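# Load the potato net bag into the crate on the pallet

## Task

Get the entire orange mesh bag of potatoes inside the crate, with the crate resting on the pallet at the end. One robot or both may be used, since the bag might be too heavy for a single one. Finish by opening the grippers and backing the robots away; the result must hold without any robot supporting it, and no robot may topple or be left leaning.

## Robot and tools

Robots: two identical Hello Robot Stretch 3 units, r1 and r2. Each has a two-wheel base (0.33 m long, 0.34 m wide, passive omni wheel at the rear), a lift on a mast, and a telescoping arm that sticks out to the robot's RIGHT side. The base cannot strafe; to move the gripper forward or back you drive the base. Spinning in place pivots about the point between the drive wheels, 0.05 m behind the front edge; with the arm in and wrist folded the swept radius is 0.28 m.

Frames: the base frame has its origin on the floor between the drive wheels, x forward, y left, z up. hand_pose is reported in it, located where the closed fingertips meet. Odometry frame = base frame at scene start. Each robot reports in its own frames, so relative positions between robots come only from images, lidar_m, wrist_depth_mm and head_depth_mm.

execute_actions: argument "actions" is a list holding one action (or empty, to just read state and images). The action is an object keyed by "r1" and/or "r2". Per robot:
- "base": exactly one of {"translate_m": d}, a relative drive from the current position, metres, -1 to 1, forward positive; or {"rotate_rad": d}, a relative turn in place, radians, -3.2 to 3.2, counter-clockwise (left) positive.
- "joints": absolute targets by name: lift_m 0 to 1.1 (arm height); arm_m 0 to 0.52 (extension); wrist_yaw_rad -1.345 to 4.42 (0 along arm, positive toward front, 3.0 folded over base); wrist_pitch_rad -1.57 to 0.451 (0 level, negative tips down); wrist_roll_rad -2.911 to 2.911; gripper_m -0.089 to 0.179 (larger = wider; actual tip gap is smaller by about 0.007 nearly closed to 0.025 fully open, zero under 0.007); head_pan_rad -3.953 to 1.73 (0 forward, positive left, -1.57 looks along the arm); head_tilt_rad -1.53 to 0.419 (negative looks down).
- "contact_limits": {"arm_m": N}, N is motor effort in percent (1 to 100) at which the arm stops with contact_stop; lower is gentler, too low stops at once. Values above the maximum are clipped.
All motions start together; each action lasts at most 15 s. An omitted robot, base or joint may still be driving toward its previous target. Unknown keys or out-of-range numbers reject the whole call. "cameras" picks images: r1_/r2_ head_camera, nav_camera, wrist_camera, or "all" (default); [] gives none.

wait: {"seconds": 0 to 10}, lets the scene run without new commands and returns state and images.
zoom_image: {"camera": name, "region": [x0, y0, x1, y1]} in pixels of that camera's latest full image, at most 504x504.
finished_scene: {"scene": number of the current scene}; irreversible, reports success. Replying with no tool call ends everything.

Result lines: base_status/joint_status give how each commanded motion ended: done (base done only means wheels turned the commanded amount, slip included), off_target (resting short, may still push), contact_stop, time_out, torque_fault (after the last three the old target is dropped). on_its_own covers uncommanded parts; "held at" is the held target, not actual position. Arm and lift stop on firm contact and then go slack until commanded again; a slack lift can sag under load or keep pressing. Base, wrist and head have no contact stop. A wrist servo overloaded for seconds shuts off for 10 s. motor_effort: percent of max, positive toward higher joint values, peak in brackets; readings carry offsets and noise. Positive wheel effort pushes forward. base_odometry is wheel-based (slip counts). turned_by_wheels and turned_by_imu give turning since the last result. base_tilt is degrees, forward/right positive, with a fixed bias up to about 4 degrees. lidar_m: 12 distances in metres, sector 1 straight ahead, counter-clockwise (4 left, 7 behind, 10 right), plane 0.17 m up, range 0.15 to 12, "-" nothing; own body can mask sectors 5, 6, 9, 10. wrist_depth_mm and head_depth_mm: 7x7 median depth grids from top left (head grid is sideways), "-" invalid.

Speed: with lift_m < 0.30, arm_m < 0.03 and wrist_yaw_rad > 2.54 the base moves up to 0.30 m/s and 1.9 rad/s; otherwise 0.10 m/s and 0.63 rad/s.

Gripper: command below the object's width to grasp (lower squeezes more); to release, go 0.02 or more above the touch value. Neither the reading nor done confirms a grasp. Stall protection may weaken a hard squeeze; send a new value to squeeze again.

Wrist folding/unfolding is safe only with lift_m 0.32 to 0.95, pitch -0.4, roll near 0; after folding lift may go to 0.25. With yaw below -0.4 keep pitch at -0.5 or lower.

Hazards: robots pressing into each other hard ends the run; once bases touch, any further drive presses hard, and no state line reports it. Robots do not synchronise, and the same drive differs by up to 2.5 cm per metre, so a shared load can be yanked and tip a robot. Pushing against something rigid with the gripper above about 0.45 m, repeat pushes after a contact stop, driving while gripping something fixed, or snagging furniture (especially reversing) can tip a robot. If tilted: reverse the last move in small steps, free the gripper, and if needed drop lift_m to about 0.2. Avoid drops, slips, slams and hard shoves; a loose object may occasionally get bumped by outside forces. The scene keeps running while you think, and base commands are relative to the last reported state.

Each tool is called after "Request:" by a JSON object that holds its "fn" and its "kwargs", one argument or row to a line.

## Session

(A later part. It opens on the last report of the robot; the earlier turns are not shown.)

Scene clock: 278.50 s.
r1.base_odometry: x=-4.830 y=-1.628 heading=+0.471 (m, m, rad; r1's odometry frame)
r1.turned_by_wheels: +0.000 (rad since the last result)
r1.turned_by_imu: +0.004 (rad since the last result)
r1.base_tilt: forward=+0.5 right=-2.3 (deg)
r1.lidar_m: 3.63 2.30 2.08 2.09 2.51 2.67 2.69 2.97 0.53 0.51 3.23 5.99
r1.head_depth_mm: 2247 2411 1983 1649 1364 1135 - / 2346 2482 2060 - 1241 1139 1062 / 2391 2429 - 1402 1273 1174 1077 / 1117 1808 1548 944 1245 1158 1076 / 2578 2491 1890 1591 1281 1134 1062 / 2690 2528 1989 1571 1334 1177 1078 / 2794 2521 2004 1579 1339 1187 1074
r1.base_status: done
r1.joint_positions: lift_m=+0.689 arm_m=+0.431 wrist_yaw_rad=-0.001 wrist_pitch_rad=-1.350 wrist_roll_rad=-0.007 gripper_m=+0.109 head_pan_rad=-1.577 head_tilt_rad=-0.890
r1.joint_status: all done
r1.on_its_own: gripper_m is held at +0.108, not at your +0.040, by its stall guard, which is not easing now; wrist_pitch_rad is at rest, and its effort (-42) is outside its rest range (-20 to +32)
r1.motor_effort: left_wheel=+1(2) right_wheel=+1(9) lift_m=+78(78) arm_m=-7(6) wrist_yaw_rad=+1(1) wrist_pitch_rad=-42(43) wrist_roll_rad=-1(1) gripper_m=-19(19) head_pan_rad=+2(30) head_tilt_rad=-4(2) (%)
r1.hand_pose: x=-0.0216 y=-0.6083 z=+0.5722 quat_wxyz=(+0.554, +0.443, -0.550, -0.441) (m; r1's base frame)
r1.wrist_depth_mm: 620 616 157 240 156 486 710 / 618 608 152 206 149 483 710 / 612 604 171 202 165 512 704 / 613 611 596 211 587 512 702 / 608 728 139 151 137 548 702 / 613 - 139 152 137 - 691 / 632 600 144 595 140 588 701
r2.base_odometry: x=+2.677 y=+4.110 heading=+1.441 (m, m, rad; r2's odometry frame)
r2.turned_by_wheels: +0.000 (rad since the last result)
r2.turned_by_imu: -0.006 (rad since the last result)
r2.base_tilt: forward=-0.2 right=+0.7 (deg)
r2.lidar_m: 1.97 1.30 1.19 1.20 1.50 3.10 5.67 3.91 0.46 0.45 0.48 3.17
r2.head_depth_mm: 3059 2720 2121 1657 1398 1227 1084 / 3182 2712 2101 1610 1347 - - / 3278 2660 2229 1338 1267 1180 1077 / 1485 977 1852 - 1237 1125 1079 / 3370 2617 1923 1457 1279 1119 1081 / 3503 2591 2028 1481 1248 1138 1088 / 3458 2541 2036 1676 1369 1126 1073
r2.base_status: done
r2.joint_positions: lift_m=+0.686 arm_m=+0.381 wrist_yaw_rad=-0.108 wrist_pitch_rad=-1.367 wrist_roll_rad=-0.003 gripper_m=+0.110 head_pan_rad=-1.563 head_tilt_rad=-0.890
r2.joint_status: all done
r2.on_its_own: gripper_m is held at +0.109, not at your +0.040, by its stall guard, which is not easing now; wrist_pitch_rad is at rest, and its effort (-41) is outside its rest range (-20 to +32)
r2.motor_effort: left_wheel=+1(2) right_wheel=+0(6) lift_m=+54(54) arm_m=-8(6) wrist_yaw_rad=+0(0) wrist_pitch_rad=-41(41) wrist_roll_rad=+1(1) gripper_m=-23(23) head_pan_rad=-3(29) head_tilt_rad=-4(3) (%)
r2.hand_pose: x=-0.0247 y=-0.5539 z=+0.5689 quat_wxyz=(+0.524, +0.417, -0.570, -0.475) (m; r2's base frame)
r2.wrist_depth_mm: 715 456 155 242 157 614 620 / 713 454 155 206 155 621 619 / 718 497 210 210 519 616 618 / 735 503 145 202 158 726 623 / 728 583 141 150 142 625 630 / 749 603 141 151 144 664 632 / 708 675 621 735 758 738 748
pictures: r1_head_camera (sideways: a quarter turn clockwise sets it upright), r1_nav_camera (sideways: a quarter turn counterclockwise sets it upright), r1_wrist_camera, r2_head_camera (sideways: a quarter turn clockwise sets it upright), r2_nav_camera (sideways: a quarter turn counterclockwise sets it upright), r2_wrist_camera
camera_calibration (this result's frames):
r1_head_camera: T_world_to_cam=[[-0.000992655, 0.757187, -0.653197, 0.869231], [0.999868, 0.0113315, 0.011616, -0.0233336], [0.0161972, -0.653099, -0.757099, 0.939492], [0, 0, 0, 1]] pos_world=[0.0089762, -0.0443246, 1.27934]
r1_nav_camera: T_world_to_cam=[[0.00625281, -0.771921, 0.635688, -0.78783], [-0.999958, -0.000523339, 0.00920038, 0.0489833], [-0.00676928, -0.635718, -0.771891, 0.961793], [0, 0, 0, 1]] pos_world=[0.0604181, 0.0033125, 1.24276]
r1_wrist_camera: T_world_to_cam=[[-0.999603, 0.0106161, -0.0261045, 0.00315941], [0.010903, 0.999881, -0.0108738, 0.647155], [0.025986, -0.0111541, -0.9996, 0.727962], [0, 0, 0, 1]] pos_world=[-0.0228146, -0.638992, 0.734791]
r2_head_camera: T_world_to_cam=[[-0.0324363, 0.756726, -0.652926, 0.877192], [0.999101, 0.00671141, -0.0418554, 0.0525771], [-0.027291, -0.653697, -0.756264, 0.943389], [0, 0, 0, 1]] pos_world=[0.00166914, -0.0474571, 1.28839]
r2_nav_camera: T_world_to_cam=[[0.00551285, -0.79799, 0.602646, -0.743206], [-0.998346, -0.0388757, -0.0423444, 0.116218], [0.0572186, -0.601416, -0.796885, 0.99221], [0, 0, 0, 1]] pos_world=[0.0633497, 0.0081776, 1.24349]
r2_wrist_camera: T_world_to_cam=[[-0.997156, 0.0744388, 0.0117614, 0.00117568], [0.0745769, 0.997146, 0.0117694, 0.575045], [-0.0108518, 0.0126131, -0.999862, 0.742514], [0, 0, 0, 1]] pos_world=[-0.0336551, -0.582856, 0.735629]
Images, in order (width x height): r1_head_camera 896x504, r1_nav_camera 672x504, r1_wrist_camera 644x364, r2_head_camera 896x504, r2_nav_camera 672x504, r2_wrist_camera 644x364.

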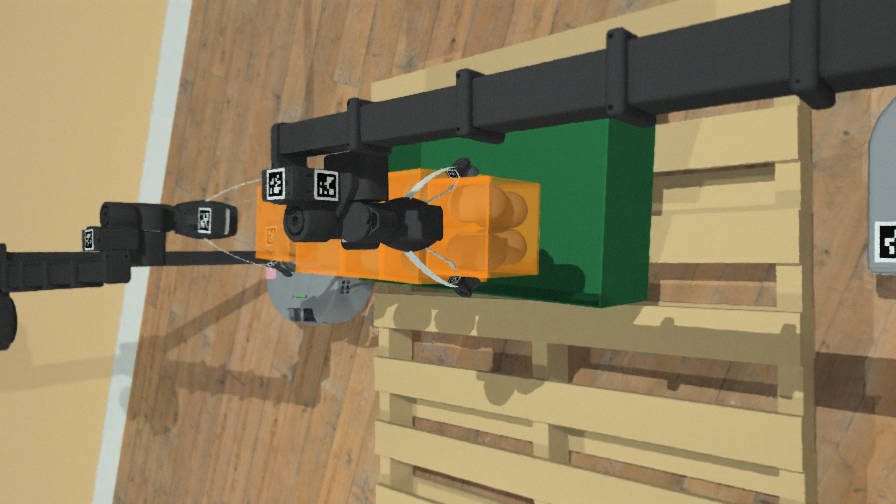

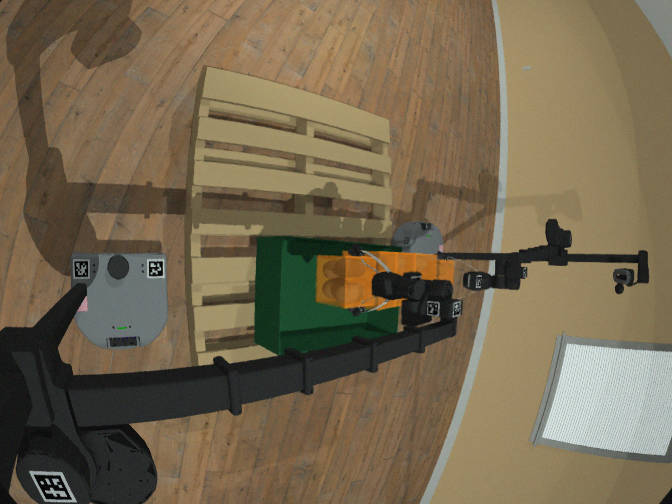

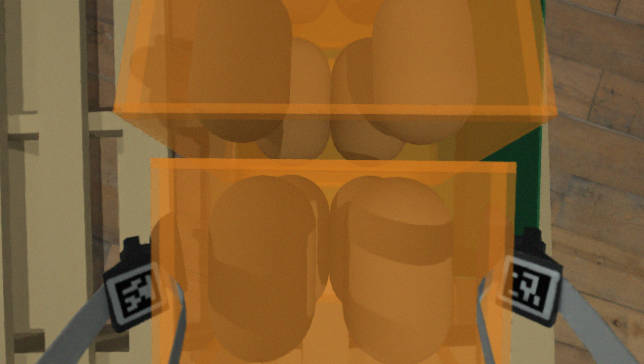

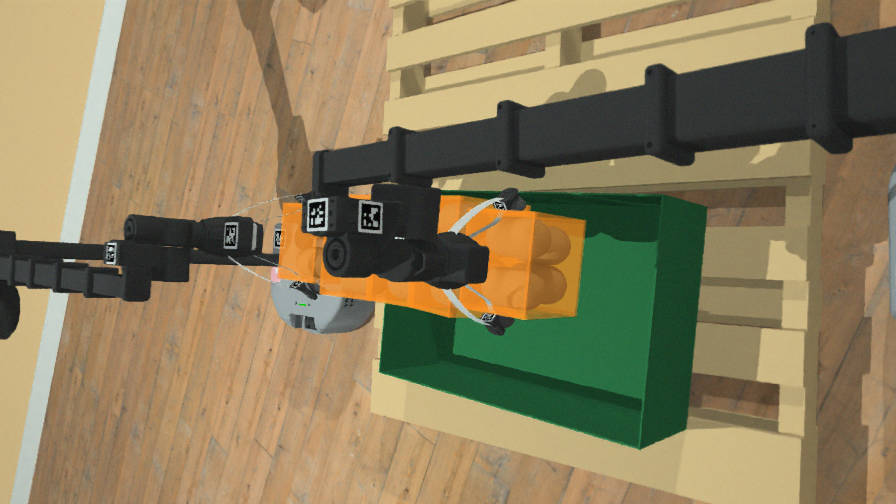

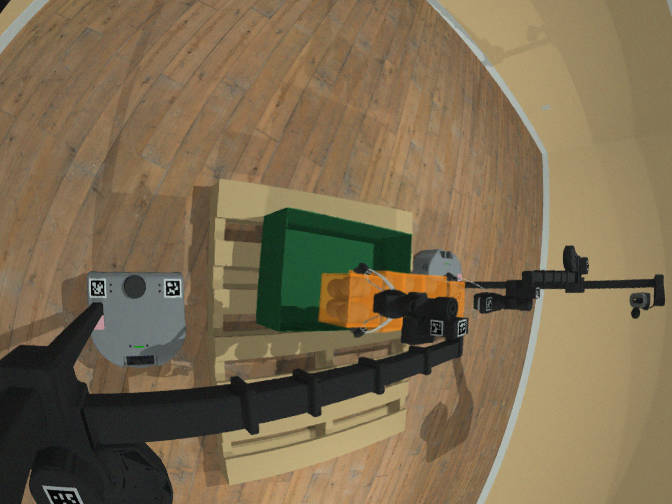

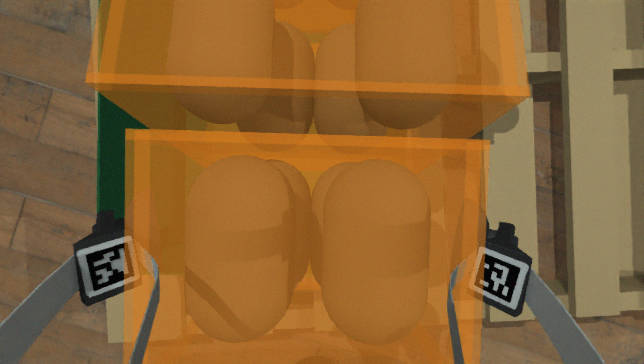

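Request:
{"fn": "execute_actions", "kwargs": {
  "actions": [
    {"r1":{"base":{"translate_m":-0.04},"joints":{"lift_m":0.5}},"r2":{"base":{"translate_m":0.04},"joints":{"lift_m":0.497}}}
  ],
  "cameras": ["r1_head_camera","r1_wrist_camera","r2_head_camera","r2_wrist_camera"]
}}

Scene clock: 303.93 s.
r1.base_odometry: x=-4.865 y=-1.646 heading=+0.471 (m, m, rad; r1's odometry frame)
r1.turned_by_wheels: +0.000 (rad since the last result)
r1.turned_by_imu: -0.001 (rad since the last result)
r1.base_tilt: forward=+0.4 right=-2.3 (deg)
r1.lidar_m: 3.65 2.32 2.09 2.10 2.54 2.63 2.65 2.96 0.52 0.51 0.54 6.06
r1.head_depth_mm: 2233 2382 1996 1647 1378 1110 1056 / 2276 2471 2006 1456 1236 1130 - / 2403 2512 1916 - 1248 1152 1079 / 1551 1263 1724 1286 1108 1134 1079 / 2440 2528 1906 1471 1275 1189 1065 / 2666 2511 2000 1574 1355 1191 1079 / 2777 2536 1983 1592 1342 1156 1065
r1.base_status: done
r1.joint_positions: lift_m=+0.500 arm_m=+0.431 wrist_yaw_rad=-0.001 wrist_pitch_rad=-1.251 wrist_roll_rad=-0.007 gripper_m=+0.109 head_pan_rad=-1.577 head_tilt_rad=-0.890
r1.joint_status: all done
r1.on_its_own: wrist_pitch_rad is held at -1.333, not at your -1.500, by its stall guard, which is not easing now; gripper_m is held at +0.108, not at your +0.040, by its stall guard, which is not easing now; wrist_pitch_rad is at rest, and its effort (-23) is outside its rest range (-20 to +32)
r1.motor_effort: left_wheel=+0(4) right_wheel=+2(7) lift_m=+45(71) arm_m=-8(7) wrist_yaw_rad=+2(2) wrist_pitch_rad=-23(24) wrist_roll_rad=-1(1) gripper_m=-19(20) head_pan_rad=+3(3) head_tilt_rad=-4(3) (%)
r1.hand_pose: x=-0.0217 y=-0.6332 z=+0.3878 quat_wxyz=(+0.575, +0.415, -0.571, -0.413) (m; r1's base frame)
r1.wrist_depth_mm: 456 317 206 247 193 426 274 / 448 295 172 230 168 416 273 / 438 298 173 214 168 417 272 / 431 281 398 221 414 411 268 / 424 262 144 153 141 377 270 / 419 - 138 151 136 - 254 / 412 262 136 149 134 329 265
r2.base_odometry: x=+2.682 y=+4.150 heading=+1.441 (m, m, rad; r2's odometry frame)
r2.turned_by_wheels: +0.000 (rad since the last result)
r2.turned_by_imu: +0.000 (rad since the last result)
r2.base_tilt: forward=-0.2 right=+0.7 (deg)
r2.lidar_m: 1.95 1.28 1.17 1.18 1.48 3.04 5.66 3.89 0.46 0.45 0.49 3.13
r2.head_depth_mm: 3089 2750 2117 1667 1401 1186 1085 / 3218 2696 2115 1656 1386 1227 1083 / 3237 2656 2087 1506 1313 1119 1079 / 1531 1678 1756 1264 1011 1126 1086 / 3328 2611 1929 1458 1279 1110 1083 / 3511 2569 2042 1523 1263 1143 1091 / 3459 2566 2023 1677 1429 1149 1072
r2.base_status: done
r2.joint_positions: lift_m=+0.497 arm_m=+0.381 wrist_yaw_rad=-0.108 wrist_pitch_rad=-1.400 wrist_roll_rad=-0.005 gripper_m=+0.110 head_pan_rad=-1.563 head_tilt_rad=-0.890
r2.joint_status: all done
r2.on_its_own: gripper_m is held at +0.109, not at your +0.040, by its stall guard, which is not easing now; wrist_pitch_rad is at rest, and its effort (-31) is outside its rest range (-20 to +32)
r2.motor_effort: left_wheel=+1(3) right_wheel=+0(5) lift_m=+36(54) arm_m=-7(7) wrist_yaw_rad=+0(0) wrist_pitch_rad=-31(31) wrist_roll_rad=+1(1) gripper_m=-23(23) head_pan_rad=-4(2) head_tilt_rad=-3(3) (%)
r2.hand_pose: x=-0.0238 y=-0.5455 z=+0.3789 quat_wxyz=(+0.517, +0.427, -0.563, -0.483) (m; r2's base frame)
r2.wrist_depth_mm: 292 392 156 241 161 267 419 / 291 391 156 209 157 283 424 / 295 406 212 209 361 281 426 / 298 409 148 204 359 279 431 / 298 418 140 150 143 243 431 / - 286 141 151 144 - 443 / 424 426 231 432 255 439 445
pictures: r1_head_camera (sideways: a quarter turn clockwise sets it upright), r1_wrist_camera, r2_head_camera (sideways: a quarter turn clockwise sets it upright), r2_wrist_camera
camera_calibration (this result's frames):
r1_head_camera: T_world_to_cam=[[-0.0010663, 0.757189, -0.653195, 0.869229], [0.999867, 0.0114287, 0.0116161, -0.0233336], [0.0162608, -0.653095, -0.757101, 0.939495], [0, 0, 0, 1]] pos_world=[0.00898051, -0.0443242, 1.27934]
r1_wrist_camera: T_world_to_cam=[[-0.999599, 0.00852369, -0.0270077, -0.00240438], [0.0114256, 0.993956, -0.109186, 0.704483], [0.0259138, -0.109451, -0.993654, 0.478718], [0, 0, 0, 1]] pos_world=[-0.022858, -0.647808, 0.552536]
r2_head_camera: T_world_to_cam=[[-0.0323816, 0.756729, -0.652926, 0.877192], [0.999102, 0.00663911, -0.0418554, 0.0525771], [-0.0273383, -0.653695, -0.756264, 0.943389], [0, 0, 0, 1]] pos_world=[0.0016657, -0.0474567, 1.28839]
r2_wrist_camera: T_world_to_cam=[[-0.997294, 0.0727172, 0.0108425, 0.00309646], [0.0731315, 0.996325, 0.0446007, 0.555827], [-0.00755946, 0.0452729, -0.998946, 0.569969], [0, 0, 0, 1]] pos_world=[-0.0332518, -0.579814, 0.544544]
Images, in order (width x height): r1_head_camera 896x504, r1_wrist_camera 644x364, r2_head_camera 896x504, r2_wrist_camera 644x364.

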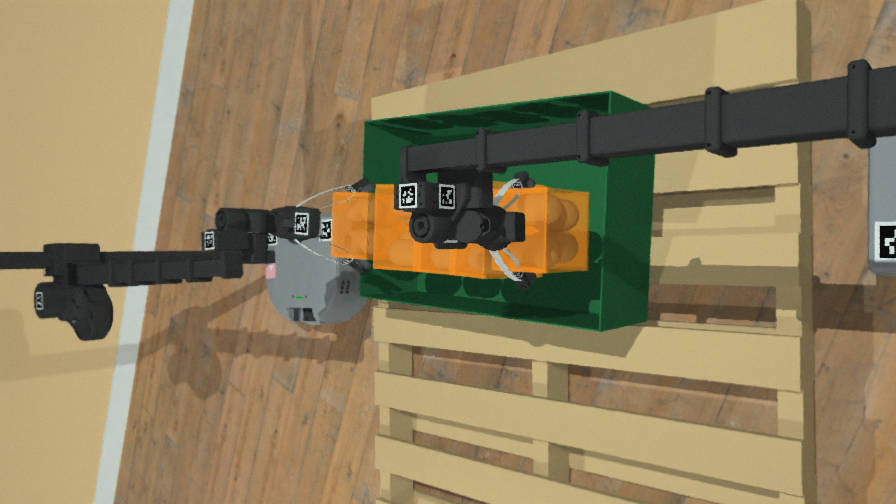

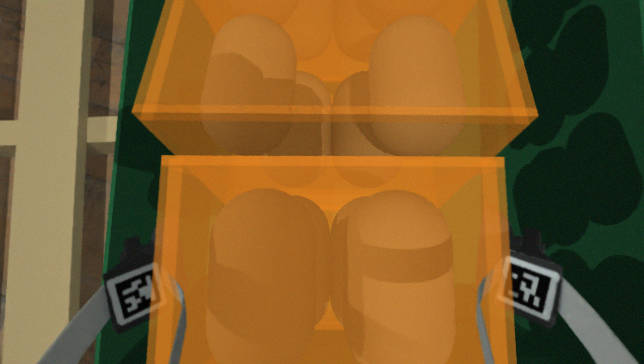

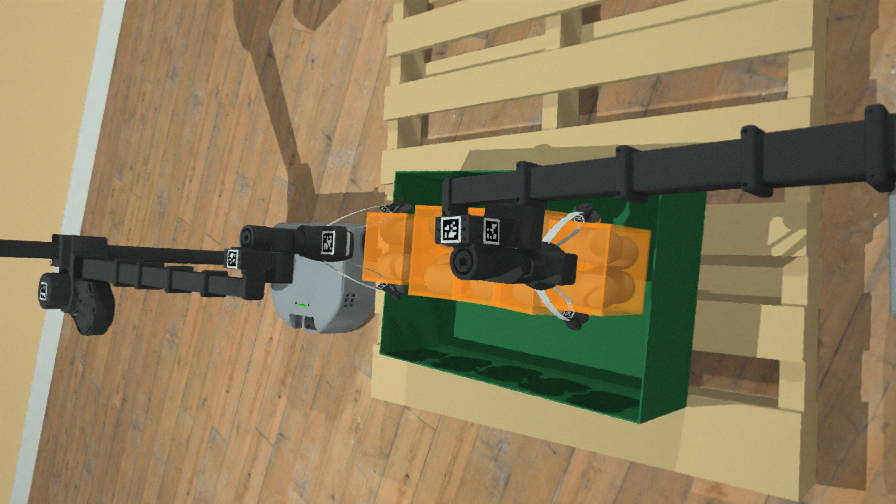

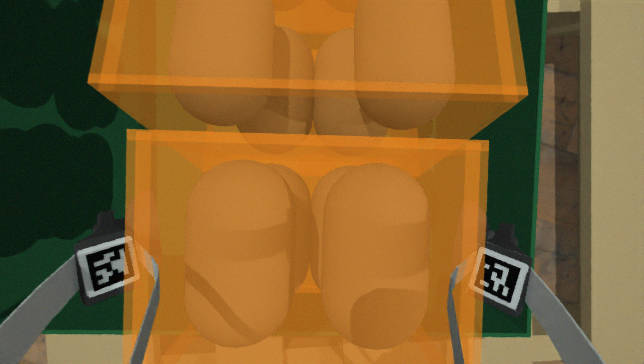

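Request:
{"fn": "execute_actions", "kwargs": {
  "actions": [
    {"r1":{"base":{"translate_m":-0.06}},"r2":{"base":{"translate_m":0.06}}}
  ],
  "cameras": []
}}

Request:
{"fn": "execute_actions", "kwargs": {
  "actions": [
    {"r1":{"joints":{"lift_m":0.42}},"r2":{"joints":{"lift_m":0.417}}}
  ]
}}

Scene clock: 329.60 s.
r1.base_odometry: x=-4.919 y=-1.674 heading=+0.471 (m, m, rad; r1's odometry frame)
r1.turned_by_wheels: +0.000 (rad since the last result)
r1.turned_by_imu: +0.000 (rad since the last result)
r1.base_tilt: forward=+0.4 right=-2.3 (deg)
r1.lidar_m: 3.70 2.35 2.11 2.12 2.57 2.58 2.59 2.93 0.52 0.51 0.53 6.09
r1.head_depth_mm: 2209 2405 1986 1653 1409 1211 1070 / 2286 2471 1969 1576 1294 1138 - / 2355 2517 2005 - 1253 1147 1077 / 1556 1261 1725 1278 1080 1170 1078 / 2437 2508 1868 1463 1248 1186 1062 / 2636 2510 2005 1579 1347 1138 1063 / 2748 2544 1998 1568 1330 1164 1082
r1.base_status: done
r1.joint_positions: lift_m=+0.500 arm_m=+0.431 wrist_yaw_rad=-0.001 wrist_pitch_rad=-1.247 wrist_roll_rad=-0.007 gripper_m=+0.109 head_pan_rad=-1.577 head_tilt_rad=-0.890
r1.joint_status: not commanded
r1.on_its_own: wrist_pitch_rad is held at -1.333, not at your -1.500, by its stall guard, which is not easing now; gripper_m is held at +0.108, not at your +0.040, by its stall guard, which is not easing now; wrist_pitch_rad is at rest, and its effort (-25) is outside its rest range (-20 to +32)
r1.motor_effort: left_wheel=+1(5) right_wheel=+2(8) lift_m=+45(45) arm_m=-7(7) wrist_yaw_rad=+2(2) wrist_pitch_rad=-25(25) wrist_roll_rad=-1(1) gripper_m=-19(19) head_pan_rad=+4(2) head_tilt_rad=-3(3) (%)
r1.hand_pose: x=-0.0217 y=-0.6342 z=+0.3880 quat_wxyz=(+0.576, +0.414, -0.572, -0.412) (m; r1's base frame)
r1.wrist_depth_mm: 363 345 207 246 191 316 563 / 360 348 171 231 168 312 550 / 269 352 173 215 168 310 539 / 272 357 422 220 411 307 530 / 260 333 144 153 141 284 522 / 256 - 139 150 137 - 518 / 244 296 136 149 134 290 448
r2.base_odometry: x=+2.690 y=+4.209 heading=+1.441 (m, m, rad; r2's odometry frame)
r2.turned_by_wheels: +0.000 (rad since the last result)
r2.turned_by_imu: +0.000 (rad since the last result)
r2.base_tilt: forward=-0.2 right=+0.6 (deg)
r2.lidar_m: 1.91 1.26 1.15 1.16 1.45 3.01 5.79 3.96 0.47 0.46 0.49 3.07
r2.head_depth_mm: 3094 2722 2125 1635 1394 1220 1101 / 3177 2690 2100 1643 1382 1158 1082 / 3277 2675 2095 1444 1276 1107 1082 / 1534 1689 1784 1259 1003 1185 1088 / 3401 2602 1924 1473 1255 1130 1095 / 3515 2576 2036 1606 1302 1129 1076 / 3444 2536 2017 1682 1432 1246 1089
r2.base_status: done
r2.joint_positions: lift_m=+0.497 arm_m=+0.381 wrist_yaw_rad=-0.108 wrist_pitch_rad=-1.396 wrist_roll_rad=-0.005 gripper_m=+0.110 head_pan_rad=-1.563 head_tilt_rad=-0.890
r2.joint_status: not commanded
r2.on_its_own: gripper_m is held at +0.109, not at your +0.040, by its stall guard, which is not easing now; wrist_pitch_rad is at rest, and its effort (-32) is outside its rest range (-20 to +32)
r2.motor_effort: left_wheel=+1(5) right_wheel=+0(6) lift_m=+36(36) arm_m=-7(7) wrist_yaw_rad=-1(0) wrist_pitch_rad=-32(32) wrist_roll_rad=+1(1) gripper_m=-23(23) head_pan_rad=-3(3) head_tilt_rad=-4(4) (%)
r2.hand_pose: x=-0.0239 y=-0.5463 z=+0.3789 quat_wxyz=(+0.518, +0.426, -0.564, -0.483) (m; r2's base frame)
r2.wrist_depth_mm: 381 291 157 243 161 364 259 / 384 292 156 206 157 365 257 / 387 317 210 208 418 358 271 / 391 319 147 204 421 362 268 / 536 380 141 151 142 316 266 / 538 276 141 151 144 - 267 / 543 420 228 428 248 437 444
pictures: none
No camera images: the call's "cameras" was empty. Leave "cameras" out to get every camera's image.

Scene clock: 331.17 s.
r1.base_odometry: x=-4.919 y=-1.674 heading=+0.471 (m, m, rad; r1's odometry frame)
r1.turned_by_wheels: +0.000 (rad since the last result)
r1.turned_by_imu: +0.000 (rad since the last result)
r1.base_tilt: forward=+0.5 right=-2.4 (deg)
r1.lidar_m: 3.68 2.34 2.11 2.12 2.57 2.58 2.59 2.93 0.52 0.51 0.53 6.10
r1.head_depth_mm: 2206 2383 1991 1642 1420 1215 1078 / 2288 2457 1977 1567 1263 1121 1083 / 2330 2503 2002 1421 1100 1136 1083 / 2279 1733 1433 1352 1113 1178 1081 / 2467 2426 1882 1450 1246 1192 1058 / 2617 2525 1990 1573 1348 1133 1060 / 2756 2504 2006 1565 1329 1161 1081
r1.base_status: not commanded
r1.joint_positions: lift_m=+0.420 arm_m=+0.431 wrist_yaw_rad=-0.001 wrist_pitch_rad=-1.247 wrist_roll_rad=-0.007 gripper_m=+0.109 head_pan_rad=-1.577 head_tilt_rad=-0.890
r1.joint_status: all done
r1.on_its_own: wrist_pitch_rad is held at -1.333, not at your -1.500, by its stall guard, which is not easing now; gripper_m is held at +0.108, not at your +0.040, by its stall guard, which is not easing now; wrist_pitch_rad is at rest, and its effort (-24) is outside its rest range (-20 to +32)
r1.motor_effort: left_wheel=+0(0) right_wheel=+2(2) lift_m=+45(46) arm_m=-7(7) wrist_yaw_rad=+2(2) wrist_pitch_rad=-24(24) wrist_roll_rad=-1(1) gripper_m=-20(20) head_pan_rad=+2(3) head_tilt_rad=-4(2) (%)
r1.hand_pose: x=-0.0217 y=-0.6342 z=+0.3080 quat_wxyz=(+0.576, +0.414, -0.572, -0.412) (m; r1's base frame)
r1.wrist_depth_mm: 247 346 207 247 189 314 204 / 250 348 171 230 168 312 203 / 251 351 173 213 169 312 202 / 252 343 344 222 337 306 201 / 253 335 144 153 141 284 200 / 255 - 139 150 137 - 189 / 244 295 136 150 135 290 197
r2.base_odometry: x=+2.690 y=+4.209 heading=+1.441 (m, m, rad; r2's odometry frame)
r2.turned_by_wheels: +0.000 (rad since the last result)
r2.turned_by_imu: +0.000 (rad since the last result)
r2.base_tilt: forward=-0.2 right=+0.7 (deg)
r2.lidar_m: 1.91 1.25 1.15 1.16 1.45 3.00 5.72 3.94 0.47 0.46 0.49 3.07
r2.head_depth_mm: 3097 2725 2132 1637 1396 1219 1100 / 3219 2698 2105 1650 1381 1167 1086 / 3286 2670 2089 1444 1291 1142 - / 3275 2343 1190 1349 1052 1180 1085 / 3417 2505 1921 1477 1254 1128 1092 / 3526 2571 2043 1614 1305 1133 1078 / 3457 2535 2028 1677 1434 1245 1087
r2.base_status: not commanded
r2.joint_positions: lift_m=+0.417 arm_m=+0.381 wrist_yaw_rad=-0.108 wrist_pitch_rad=-1.396 wrist_roll_rad=-0.005 gripper_m=+0.110 head_pan_rad=-1.563 head_tilt_rad=-0.890
r2.joint_status: all done
r2.on_its_own: gripper_m is held at +0.109, not at your +0.040, by its stall guard, which is not easing now; wrist_pitch_rad is at rest, and its effort (-32) is outside its rest range (-20 to +32)
r2.motor_effort: left_wheel=+1(1) right_wheel=+0(0) lift_m=+36(37) arm_m=-7(8) wrist_yaw_rad=-1(0) wrist_pitch_rad=-32(32) wrist_roll_rad=+1(1) gripper_m=-23(22) head_pan_rad=-4(3) head_tilt_rad=-4(4) (%)
r2.hand_pose: x=-0.0239 y=-0.5464 z=+0.2989 quat_wxyz=(+0.518, +0.426, -0.564, -0.482) (m; r2's base frame)
r2.wrist_depth_mm: 220 294 158 240 161 332 246 / 218 295 156 208 157 334 245 / 219 319 211 209 337 335 245 / 221 318 147 205 340 343 241 / 221 338 141 151 143 315 243 / - 278 141 151 144 - 242 / 205 209 188 199 190 219 215
pictures: r1_head_camera (sideways: a quarter turn clockwise sets it upright), r1_nav_camera (sideways: a quarter turn counterclockwise sets it upright), r1_wrist_camera, r2_head_camera (sideways: a quarter turn clockwise sets it upright), r2_nav_camera (sideways: a quarter turn counterclockwise sets it upright), r2_wrist_camera
camera_calibration (this result's frames):
r1_head_camera: T_world_to_cam=[[-0.0010987, 0.757189, -0.653194, 0.869229], [0.999867, 0.0114715, 0.0116161, -0.0233336], [0.0162887, -0.653095, -0.757101, 0.939495], [0, 0, 0, 1]] pos_world=[0.00898241, -0.0443241, 1.27934]
r1_nav_camera: T_world_to_cam=[[0.00636092, -0.771922, 0.635685, -0.787828], [-0.999957, -0.000663434, 0.00920035, 0.0489834], [-0.00668022, -0.635717, -0.771893, 0.961795], [0, 0, 0, 1]] pos_world=[0.0604176, 0.00332031, 1.24276]
r1_wrist_camera: T_world_to_cam=[[-0.999599, 0.00841188, -0.027037, -0.00461297], [0.0114226, 0.993506, -0.113206, 0.697735], [0.0259092, -0.113469, -0.993204, 0.396661], [0, 0, 0, 1]] pos_world=[-0.0228582, -0.648156, 0.472828]
r2_head_camera: T_world_to_cam=[[-0.032342, 0.756731, -0.652926, 0.877192], [0.999102, 0.00658683, -0.0418554, 0.0525771], [-0.0273725, -0.653694, -0.756264, 0.943389], [0, 0, 0, 1]] pos_world=[0.00166322, -0.0474565, 1.28839]
r2_nav_camera: T_world_to_cam=[[0.00541334, -0.797991, 0.602646, -0.743205], [-0.998351, -0.0387512, -0.0423444, 0.116218], [0.0571437, -0.601423, -0.796885, 0.99221], [0, 0, 0, 1]] pos_world=[0.0633507, 0.00817046, 1.24349]
r2_wrist_camera: T_world_to_cam=[[-0.997289, 0.0727585, 0.010976, 0.00391151], [0.0731491, 0.996485, 0.0408312, 0.561574], [-0.00796659, 0.0415234, -0.999106, 0.488162], [0, 0, 0, 1]] pos_world=[-0.0332888, -0.580155, 0.464753]
Images, in order (width x height): r1_head_camera 896x504, r1_nav_camera 672x504, r1_wrist_camera 644x364, r2_head_camera 896x504, r2_nav_camera 672x504, r2_wrist_camera 644x364.

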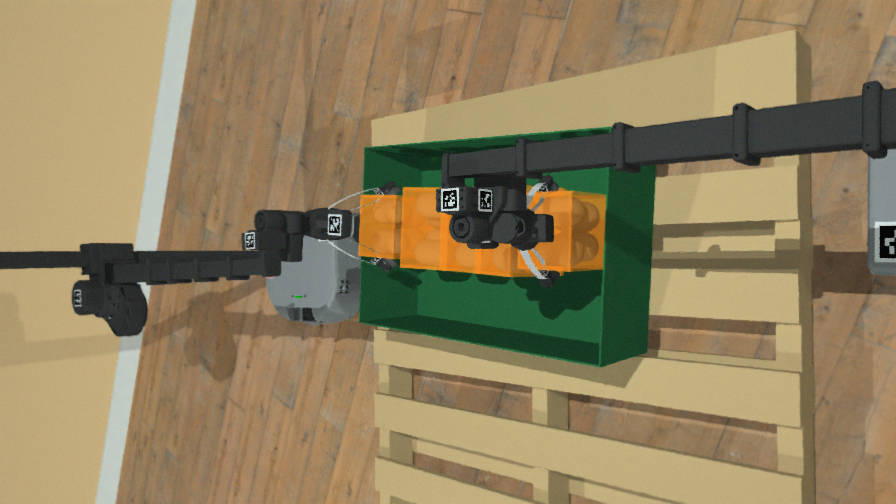

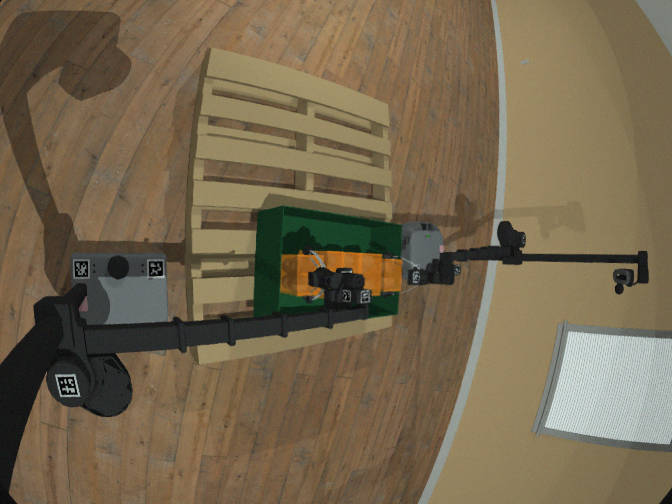

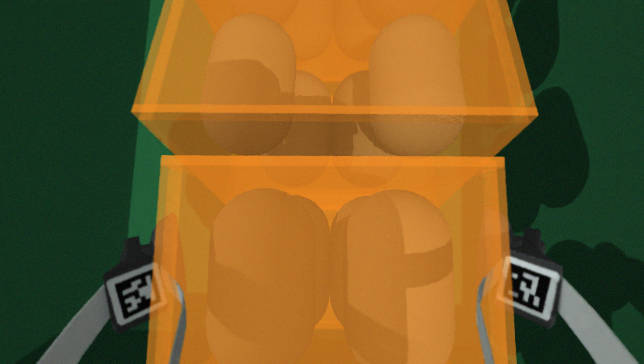

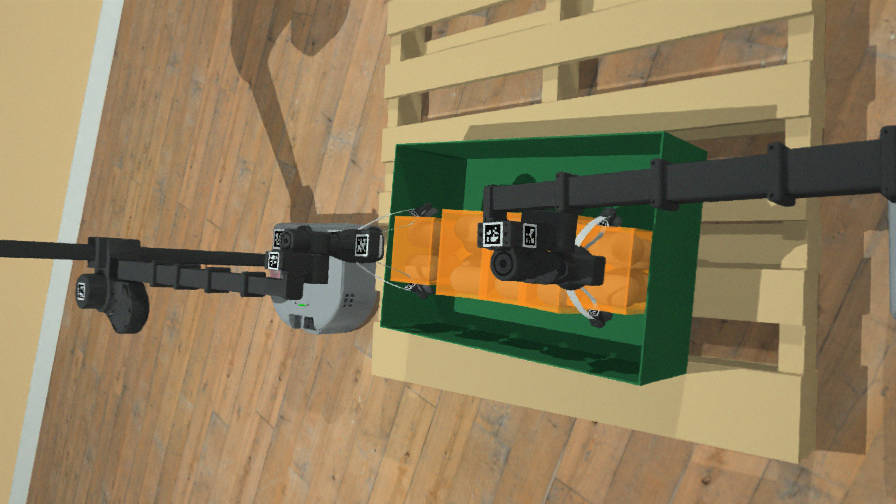

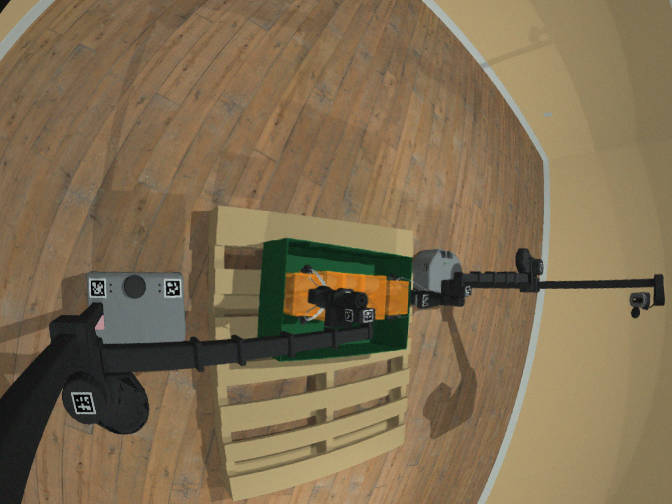

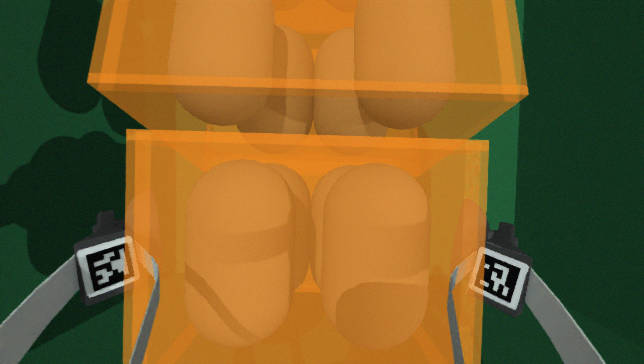

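Request:
{"fn": "execute_actions", "kwargs": {
  "actions": [
    {"r1":{"joints":{"arm_m":0.405}},"r2":{"joints":{"arm_m":0.41}}}
  ],
  "cameras": []
}}

Request:
{"fn": "execute_actions", "kwargs": {
  "actions": [
    {"r1":{"joints":{"lift_m":0.37}},"r2":{"joints":{"lift_m":0.367}}}
  ],
  "cameras": ["r1_head_camera","r1_wrist_camera","r2_head_camera","r2_wrist_camera"]
}}

Scene clock: 339.40 s.
r1.base_odometry: x=-4.919 y=-1.674 heading=+0.471 (m, m, rad; r1's odometry frame)
r1.turned_by_wheels: +0.000 (rad since the last result)
r1.turned_by_imu: -0.001 (rad since the last result)
r1.base_tilt: forward=+0.4 right=-2.3 (deg)
r1.lidar_m: 3.70 2.35 2.11 2.12 2.57 2.58 2.59 2.93 0.52 0.51 0.54 6.08
r1.head_depth_mm: 2203 2398 1998 1640 1416 1209 1078 / 2289 2462 2017 1558 1276 1124 1067 / 2334 2485 2018 1429 1088 1141 1078 / 2253 1778 1443 1362 1099 1175 1082 / 2480 2412 1904 1477 1248 1190 1068 / 2633 2522 2008 1585 1348 1137 1060 / 2754 2522 2000 1555 1342 1154 1079
r1.base_status: not commanded
r1.joint_positions: lift_m=+0.420 arm_m=+0.406 wrist_yaw_rad=-0.001 wrist_pitch_rad=-1.255 wrist_roll_rad=-0.007 gripper_m=+0.109 head_pan_rad=-1.577 head_tilt_rad=-0.890
r1.joint_status: all done
r1.on_its_own: wrist_pitch_rad is held at -1.333, not at your -1.500, by its stall guard, which is not easing now; gripper_m is held at +0.108, not at your +0.040, by its stall guard, which is not easing now; wrist_pitch_rad is at rest, and its effort (-22) is outside its rest range (-20 to +32)
r1.motor_effort: left_wheel=+1(0) right_wheel=+2(2) lift_m=+45(45) arm_m=-10(10) wrist_yaw_rad=+2(2) wrist_pitch_rad=-22(24) wrist_roll_rad=-1(1) gripper_m=-19(19) head_pan_rad=+3(3) head_tilt_rad=-3(3) (%)
r1.hand_pose: x=-0.0217 y=-0.6074 z=+0.3075 quat_wxyz=(+0.574, +0.416, -0.570, -0.414) (m; r1's base frame)
r1.wrist_depth_mm: 248 348 205 248 202 314 202 / 251 351 172 231 168 308 202 / 251 349 173 215 168 307 201 / 252 345 344 219 336 304 200 / 254 338 144 153 141 303 198 / 257 - 139 151 137 - 187 / 234 236 136 149 134 254 197
r2.base_odometry: x=+2.690 y=+4.209 heading=+1.441 (m, m, rad; r2's odometry frame)
r2.turned_by_wheels: +0.000 (rad since the last result)
r2.turned_by_imu: +0.000 (rad since the last result)
r2.base_tilt: forward=-0.2 right=+0.7 (deg)
r2.lidar_m: 1.90 1.25 1.15 1.16 1.45 3.01 5.75 3.93 0.47 0.46 0.49 3.06
r2.head_depth_mm: 3119 2738 2126 1644 1394 1219 1101 / 3166 2693 2121 1647 1383 1156 1091 / 3297 2663 2090 1445 1291 1132 - / 3288 2359 1234 1344 1089 1188 1087 / 3437 2516 1926 1476 1258 1127 1095 / 3536 2559 2042 1610 1302 1132 1077 / 3475 2553 2020 1668 1429 1244 1090
r2.base_status: not commanded
r2.joint_positions: lift_m=+0.417 arm_m=+0.410 wrist_yaw_rad=-0.108 wrist_pitch_rad=-1.399 wrist_roll_rad=-0.005 gripper_m=+0.110 head_pan_rad=-1.563 head_tilt_rad=-0.890
r2.joint_status: all done
r2.on_its_own: gripper_m is held at +0.109, not at your +0.040, by its stall guard, which is not easing now; wrist_pitch_rad is at rest, and its effort (-31) is outside its rest range (-20 to +32)
r2.motor_effort: left_wheel=+1(1) right_wheel=+0(0) lift_m=+36(36) arm_m=-3(6) wrist_yaw_rad=-1(1) wrist_pitch_rad=-31(32) wrist_roll_rad=+1(1) gripper_m=-22(23) head_pan_rad=-3(3) head_tilt_rad=-3(3) (%)
r2.hand_pose: x=-0.0238 y=-0.5752 z=+0.2989 quat_wxyz=(+0.517, +0.427, -0.563, -0.483) (m; r2's base frame)
r2.wrist_depth_mm: 216 287 157 245 161 332 249 / 215 291 157 209 158 337 248 / 216 310 212 207 342 340 248 / 216 315 148 204 336 338 246 / 216 331 141 151 143 316 246 / - 340 141 150 143 - 246 / 219 261 233 251 237 269 232
pictures: none
No camera images: the call's "cameras" was empty. Leave "cameras" out to get every camera's image.

Scene clock: 340.70 s.
r1.base_odometry: x=-4.919 y=-1.674 heading=+0.471 (m, m, rad; r1's odometry frame)
r1.turned_by_wheels: +0.000 (rad since the last result)
r1.turned_by_imu: +0.000 (rad since the last result)
r1.base_tilt: forward=+0.4 right=-2.3 (deg)
r1.lidar_m: 3.68 2.34 2.11 2.12 2.57 2.58 2.59 2.93 0.52 0.51 0.54 6.08
r1.head_depth_mm: 2221 2428 2000 1663 1415 1204 1075 / 2284 2464 1989 1564 1253 1113 1066 / 2368 2503 2006 1435 1089 1128 1075 / 2294 1736 1439 1423 1110 1171 1077 / 2528 2451 1888 1455 1251 1194 1057 / 2649 2478 1996 1589 1342 1141 1058 / 2749 2498 2003 1568 1332 1163 1076
r1.base_status: not commanded
r1.joint_positions: lift_m=+0.370 arm_m=+0.406 wrist_yaw_rad=-0.001 wrist_pitch_rad=-1.255 wrist_roll_rad=-0.007 gripper_m=+0.109 head_pan_rad=-1.577 head_tilt_rad=-0.890
r1.joint_status: all done
r1.on_its_own: wrist_pitch_rad is held at -1.333, not at your -1.500, by its stall guard, which is not easing now; gripper_m is held at +0.108, not at your +0.040, by its stall guard, which is not easing now; wrist_pitch_rad is at rest, and its effort (-22) is outside its rest range (-20 to +32)
r1.motor_effort: left_wheel=+0(1) right_wheel=+2(2) lift_m=+45(45) arm_m=-9(9) wrist_yaw_rad=+1(1) wrist_pitch_rad=-22(22) wrist_roll_rad=-1(1) gripper_m=-20(19) head_pan_rad=+3(3) head_tilt_rad=-4(2) (%)
r1.hand_pose: x=-0.0217 y=-0.6076 z=+0.2575 quat_wxyz=(+0.574, +0.416, -0.570, -0.414) (m; r1's base frame)
r1.wrist_depth_mm: 249 308 207 247 202 299 204 / 250 303 172 231 168 293 202 / 252 299 173 214 169 289 201 / 253 296 292 220 287 285 199 / 256 291 144 153 141 283 198 / 257 - 138 150 136 - 188 / 234 236 136 149 134 255 196
r2.base_odometry: x=+2.690 y=+4.209 heading=+1.441 (m, m, rad; r2's odometry frame)
r2.turned_by_wheels: +0.000 (rad since the last result)
r2.turned_by_imu: +0.000 (rad since the last result)
r2.base_tilt: forward=-0.3 right=+0.6 (deg)
r2.lidar_m: 1.91 1.25 1.15 1.16 1.45 3.00 5.77 3.93 0.47 0.46 0.49 3.07
r2.head_depth_mm: 3093 2716 2134 1645 1391 1218 1101 / 3205 2695 2118 1649 1390 1161 1076 / 3298 2656 2082 1473 1292 1145 1088 / 3266 1810 1261 1409 1120 1181 1087 / 3391 2512 1923 1467 1264 1129 1092 / 3495 2589 2033 1605 1303 1135 1078 / 3495 2550 2030 1681 1442 1243 1088
r2.base_status: not commanded
r2.joint_positions: lift_m=+0.367 arm_m=+0.410 wrist_yaw_rad=-0.108 wrist_pitch_rad=-1.399 wrist_roll_rad=-0.005 gripper_m=+0.110 head_pan_rad=-1.563 head_tilt_rad=-0.890
r2.joint_status: all done
r2.on_its_own: gripper_m is held at +0.109, not at your +0.040, by its stall guard, which is not easing now; wrist_pitch_rad is at rest, and its effort (-31) is outside its rest range (-20 to +32)
r2.motor_effort: left_wheel=+0(0) right_wheel=+0(1) lift_m=+36(36) arm_m=-4(4) wrist_yaw_rad=+0(1) wrist_pitch_rad=-31(31) wrist_roll_rad=+1(1) gripper_m=-23(23) head_pan_rad=-4(3) head_tilt_rad=-3(3) (%)
r2.hand_pose: x=-0.0238 y=-0.5751 z=+0.2489 quat_wxyz=(+0.517, +0.427, -0.563, -0.483) (m; r2's base frame)
r2.wrist_depth_mm: 216 278 158 246 162 283 250 / 215 279 156 207 158 287 247 / 216 279 212 210 284 287 248 / 217 282 148 206 287 290 245 / 218 285 140 150 143 292 245 / - 284 141 151 143 - 243 / 221 260 233 249 238 273 232
pictures: r1_head_camera (sideways: a quarter turn clockwise sets it upright), r1_wrist_camera, r2_head_camera (sideways: a quarter turn clockwise sets it upright), r2_wrist_camera
camera_calibration (this result's frames):
r1_head_camera: T_world_to_cam=[[-0.00109852, 0.757189, -0.653195, 0.869229], [0.999867, 0.0114713, 0.0116161, -0.0233336], [0.0162886, -0.653095, -0.757101, 0.939494], [0, 0, 0, 1]] pos_world=[0.0089824, -0.0443241, 1.27934]
r1_wrist_camera: T_world_to_cam=[[-0.999598, 0.00865362, -0.0269834, -0.00606789], [0.011461, 0.994333, -0.105689, 0.664083], [0.0259159, -0.105956, -0.994033, 0.354363], [0, 0, 0, 1]] pos_world=[-0.0228602, -0.622721, 0.422271]
r2_head_camera: T_world_to_cam=[[-0.032342, 0.756731, -0.652926, 0.877192], [0.999102, 0.00658683, -0.0418554, 0.0525771], [-0.0273725, -0.653694, -0.756264, 0.943389], [0, 0, 0, 1]] pos_world=[0.00166322, -0.0474565, 1.28839]
r2_wrist_camera: T_world_to_cam=[[-0.997293, 0.0727259, 0.0108534, 0.0066558], [0.0731381, 0.996339, 0.044268, 0.591267], [-0.00759424, 0.0449419, -0.998961, 0.441257], [0, 0, 0, 1]] pos_world=[-0.0332553, -0.609417, 0.414552]
Images, in order (width x height): r1_head_camera 896x504, r1_wrist_camera 644x364, r2_head_camera 896x504, r2_wrist_camera 644x364.

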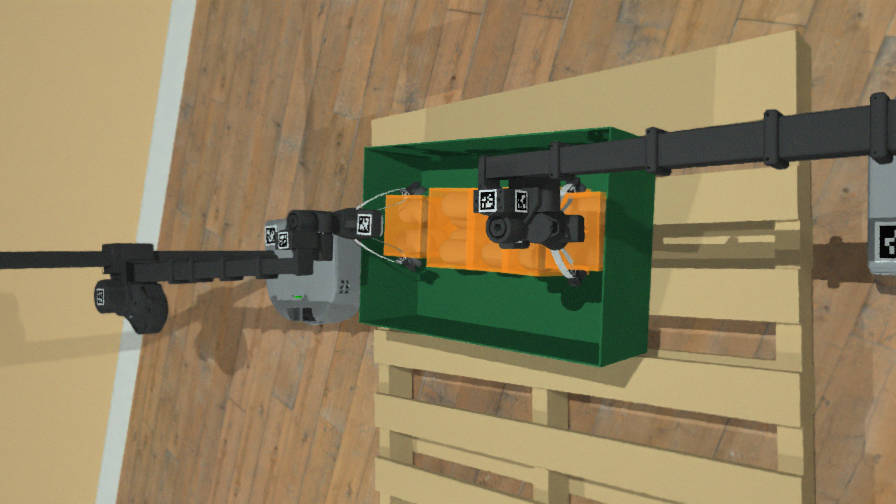

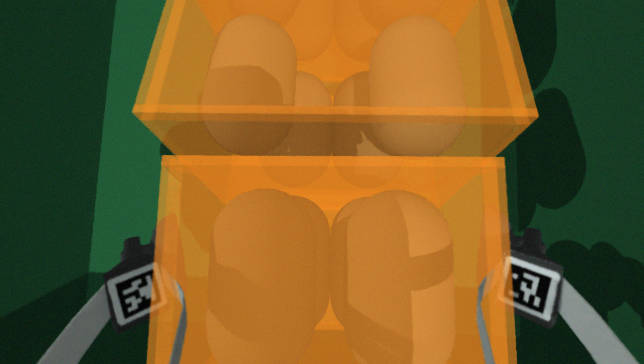

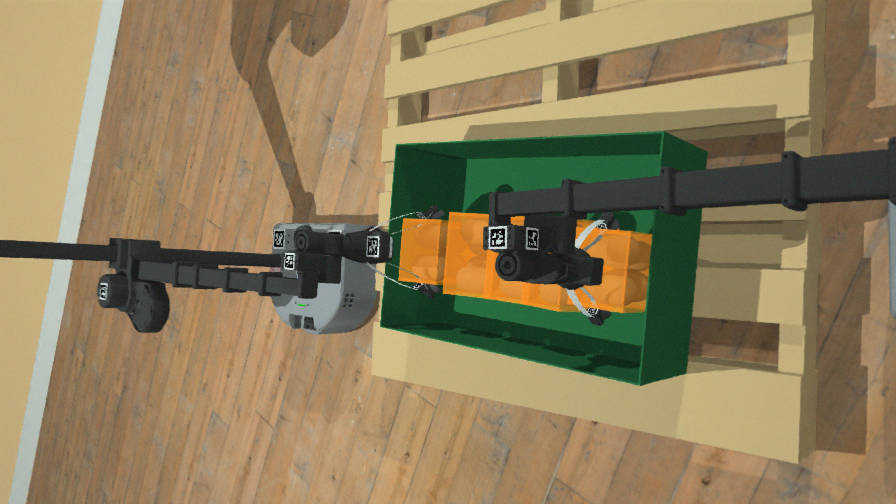

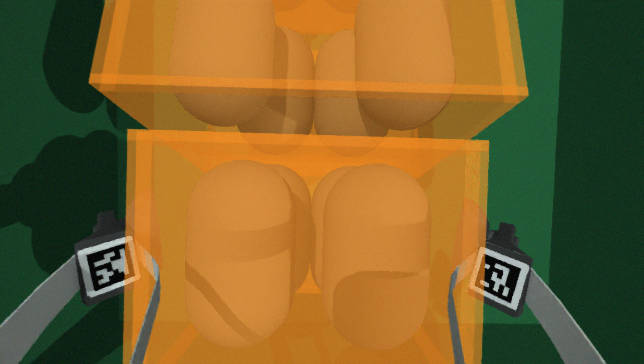

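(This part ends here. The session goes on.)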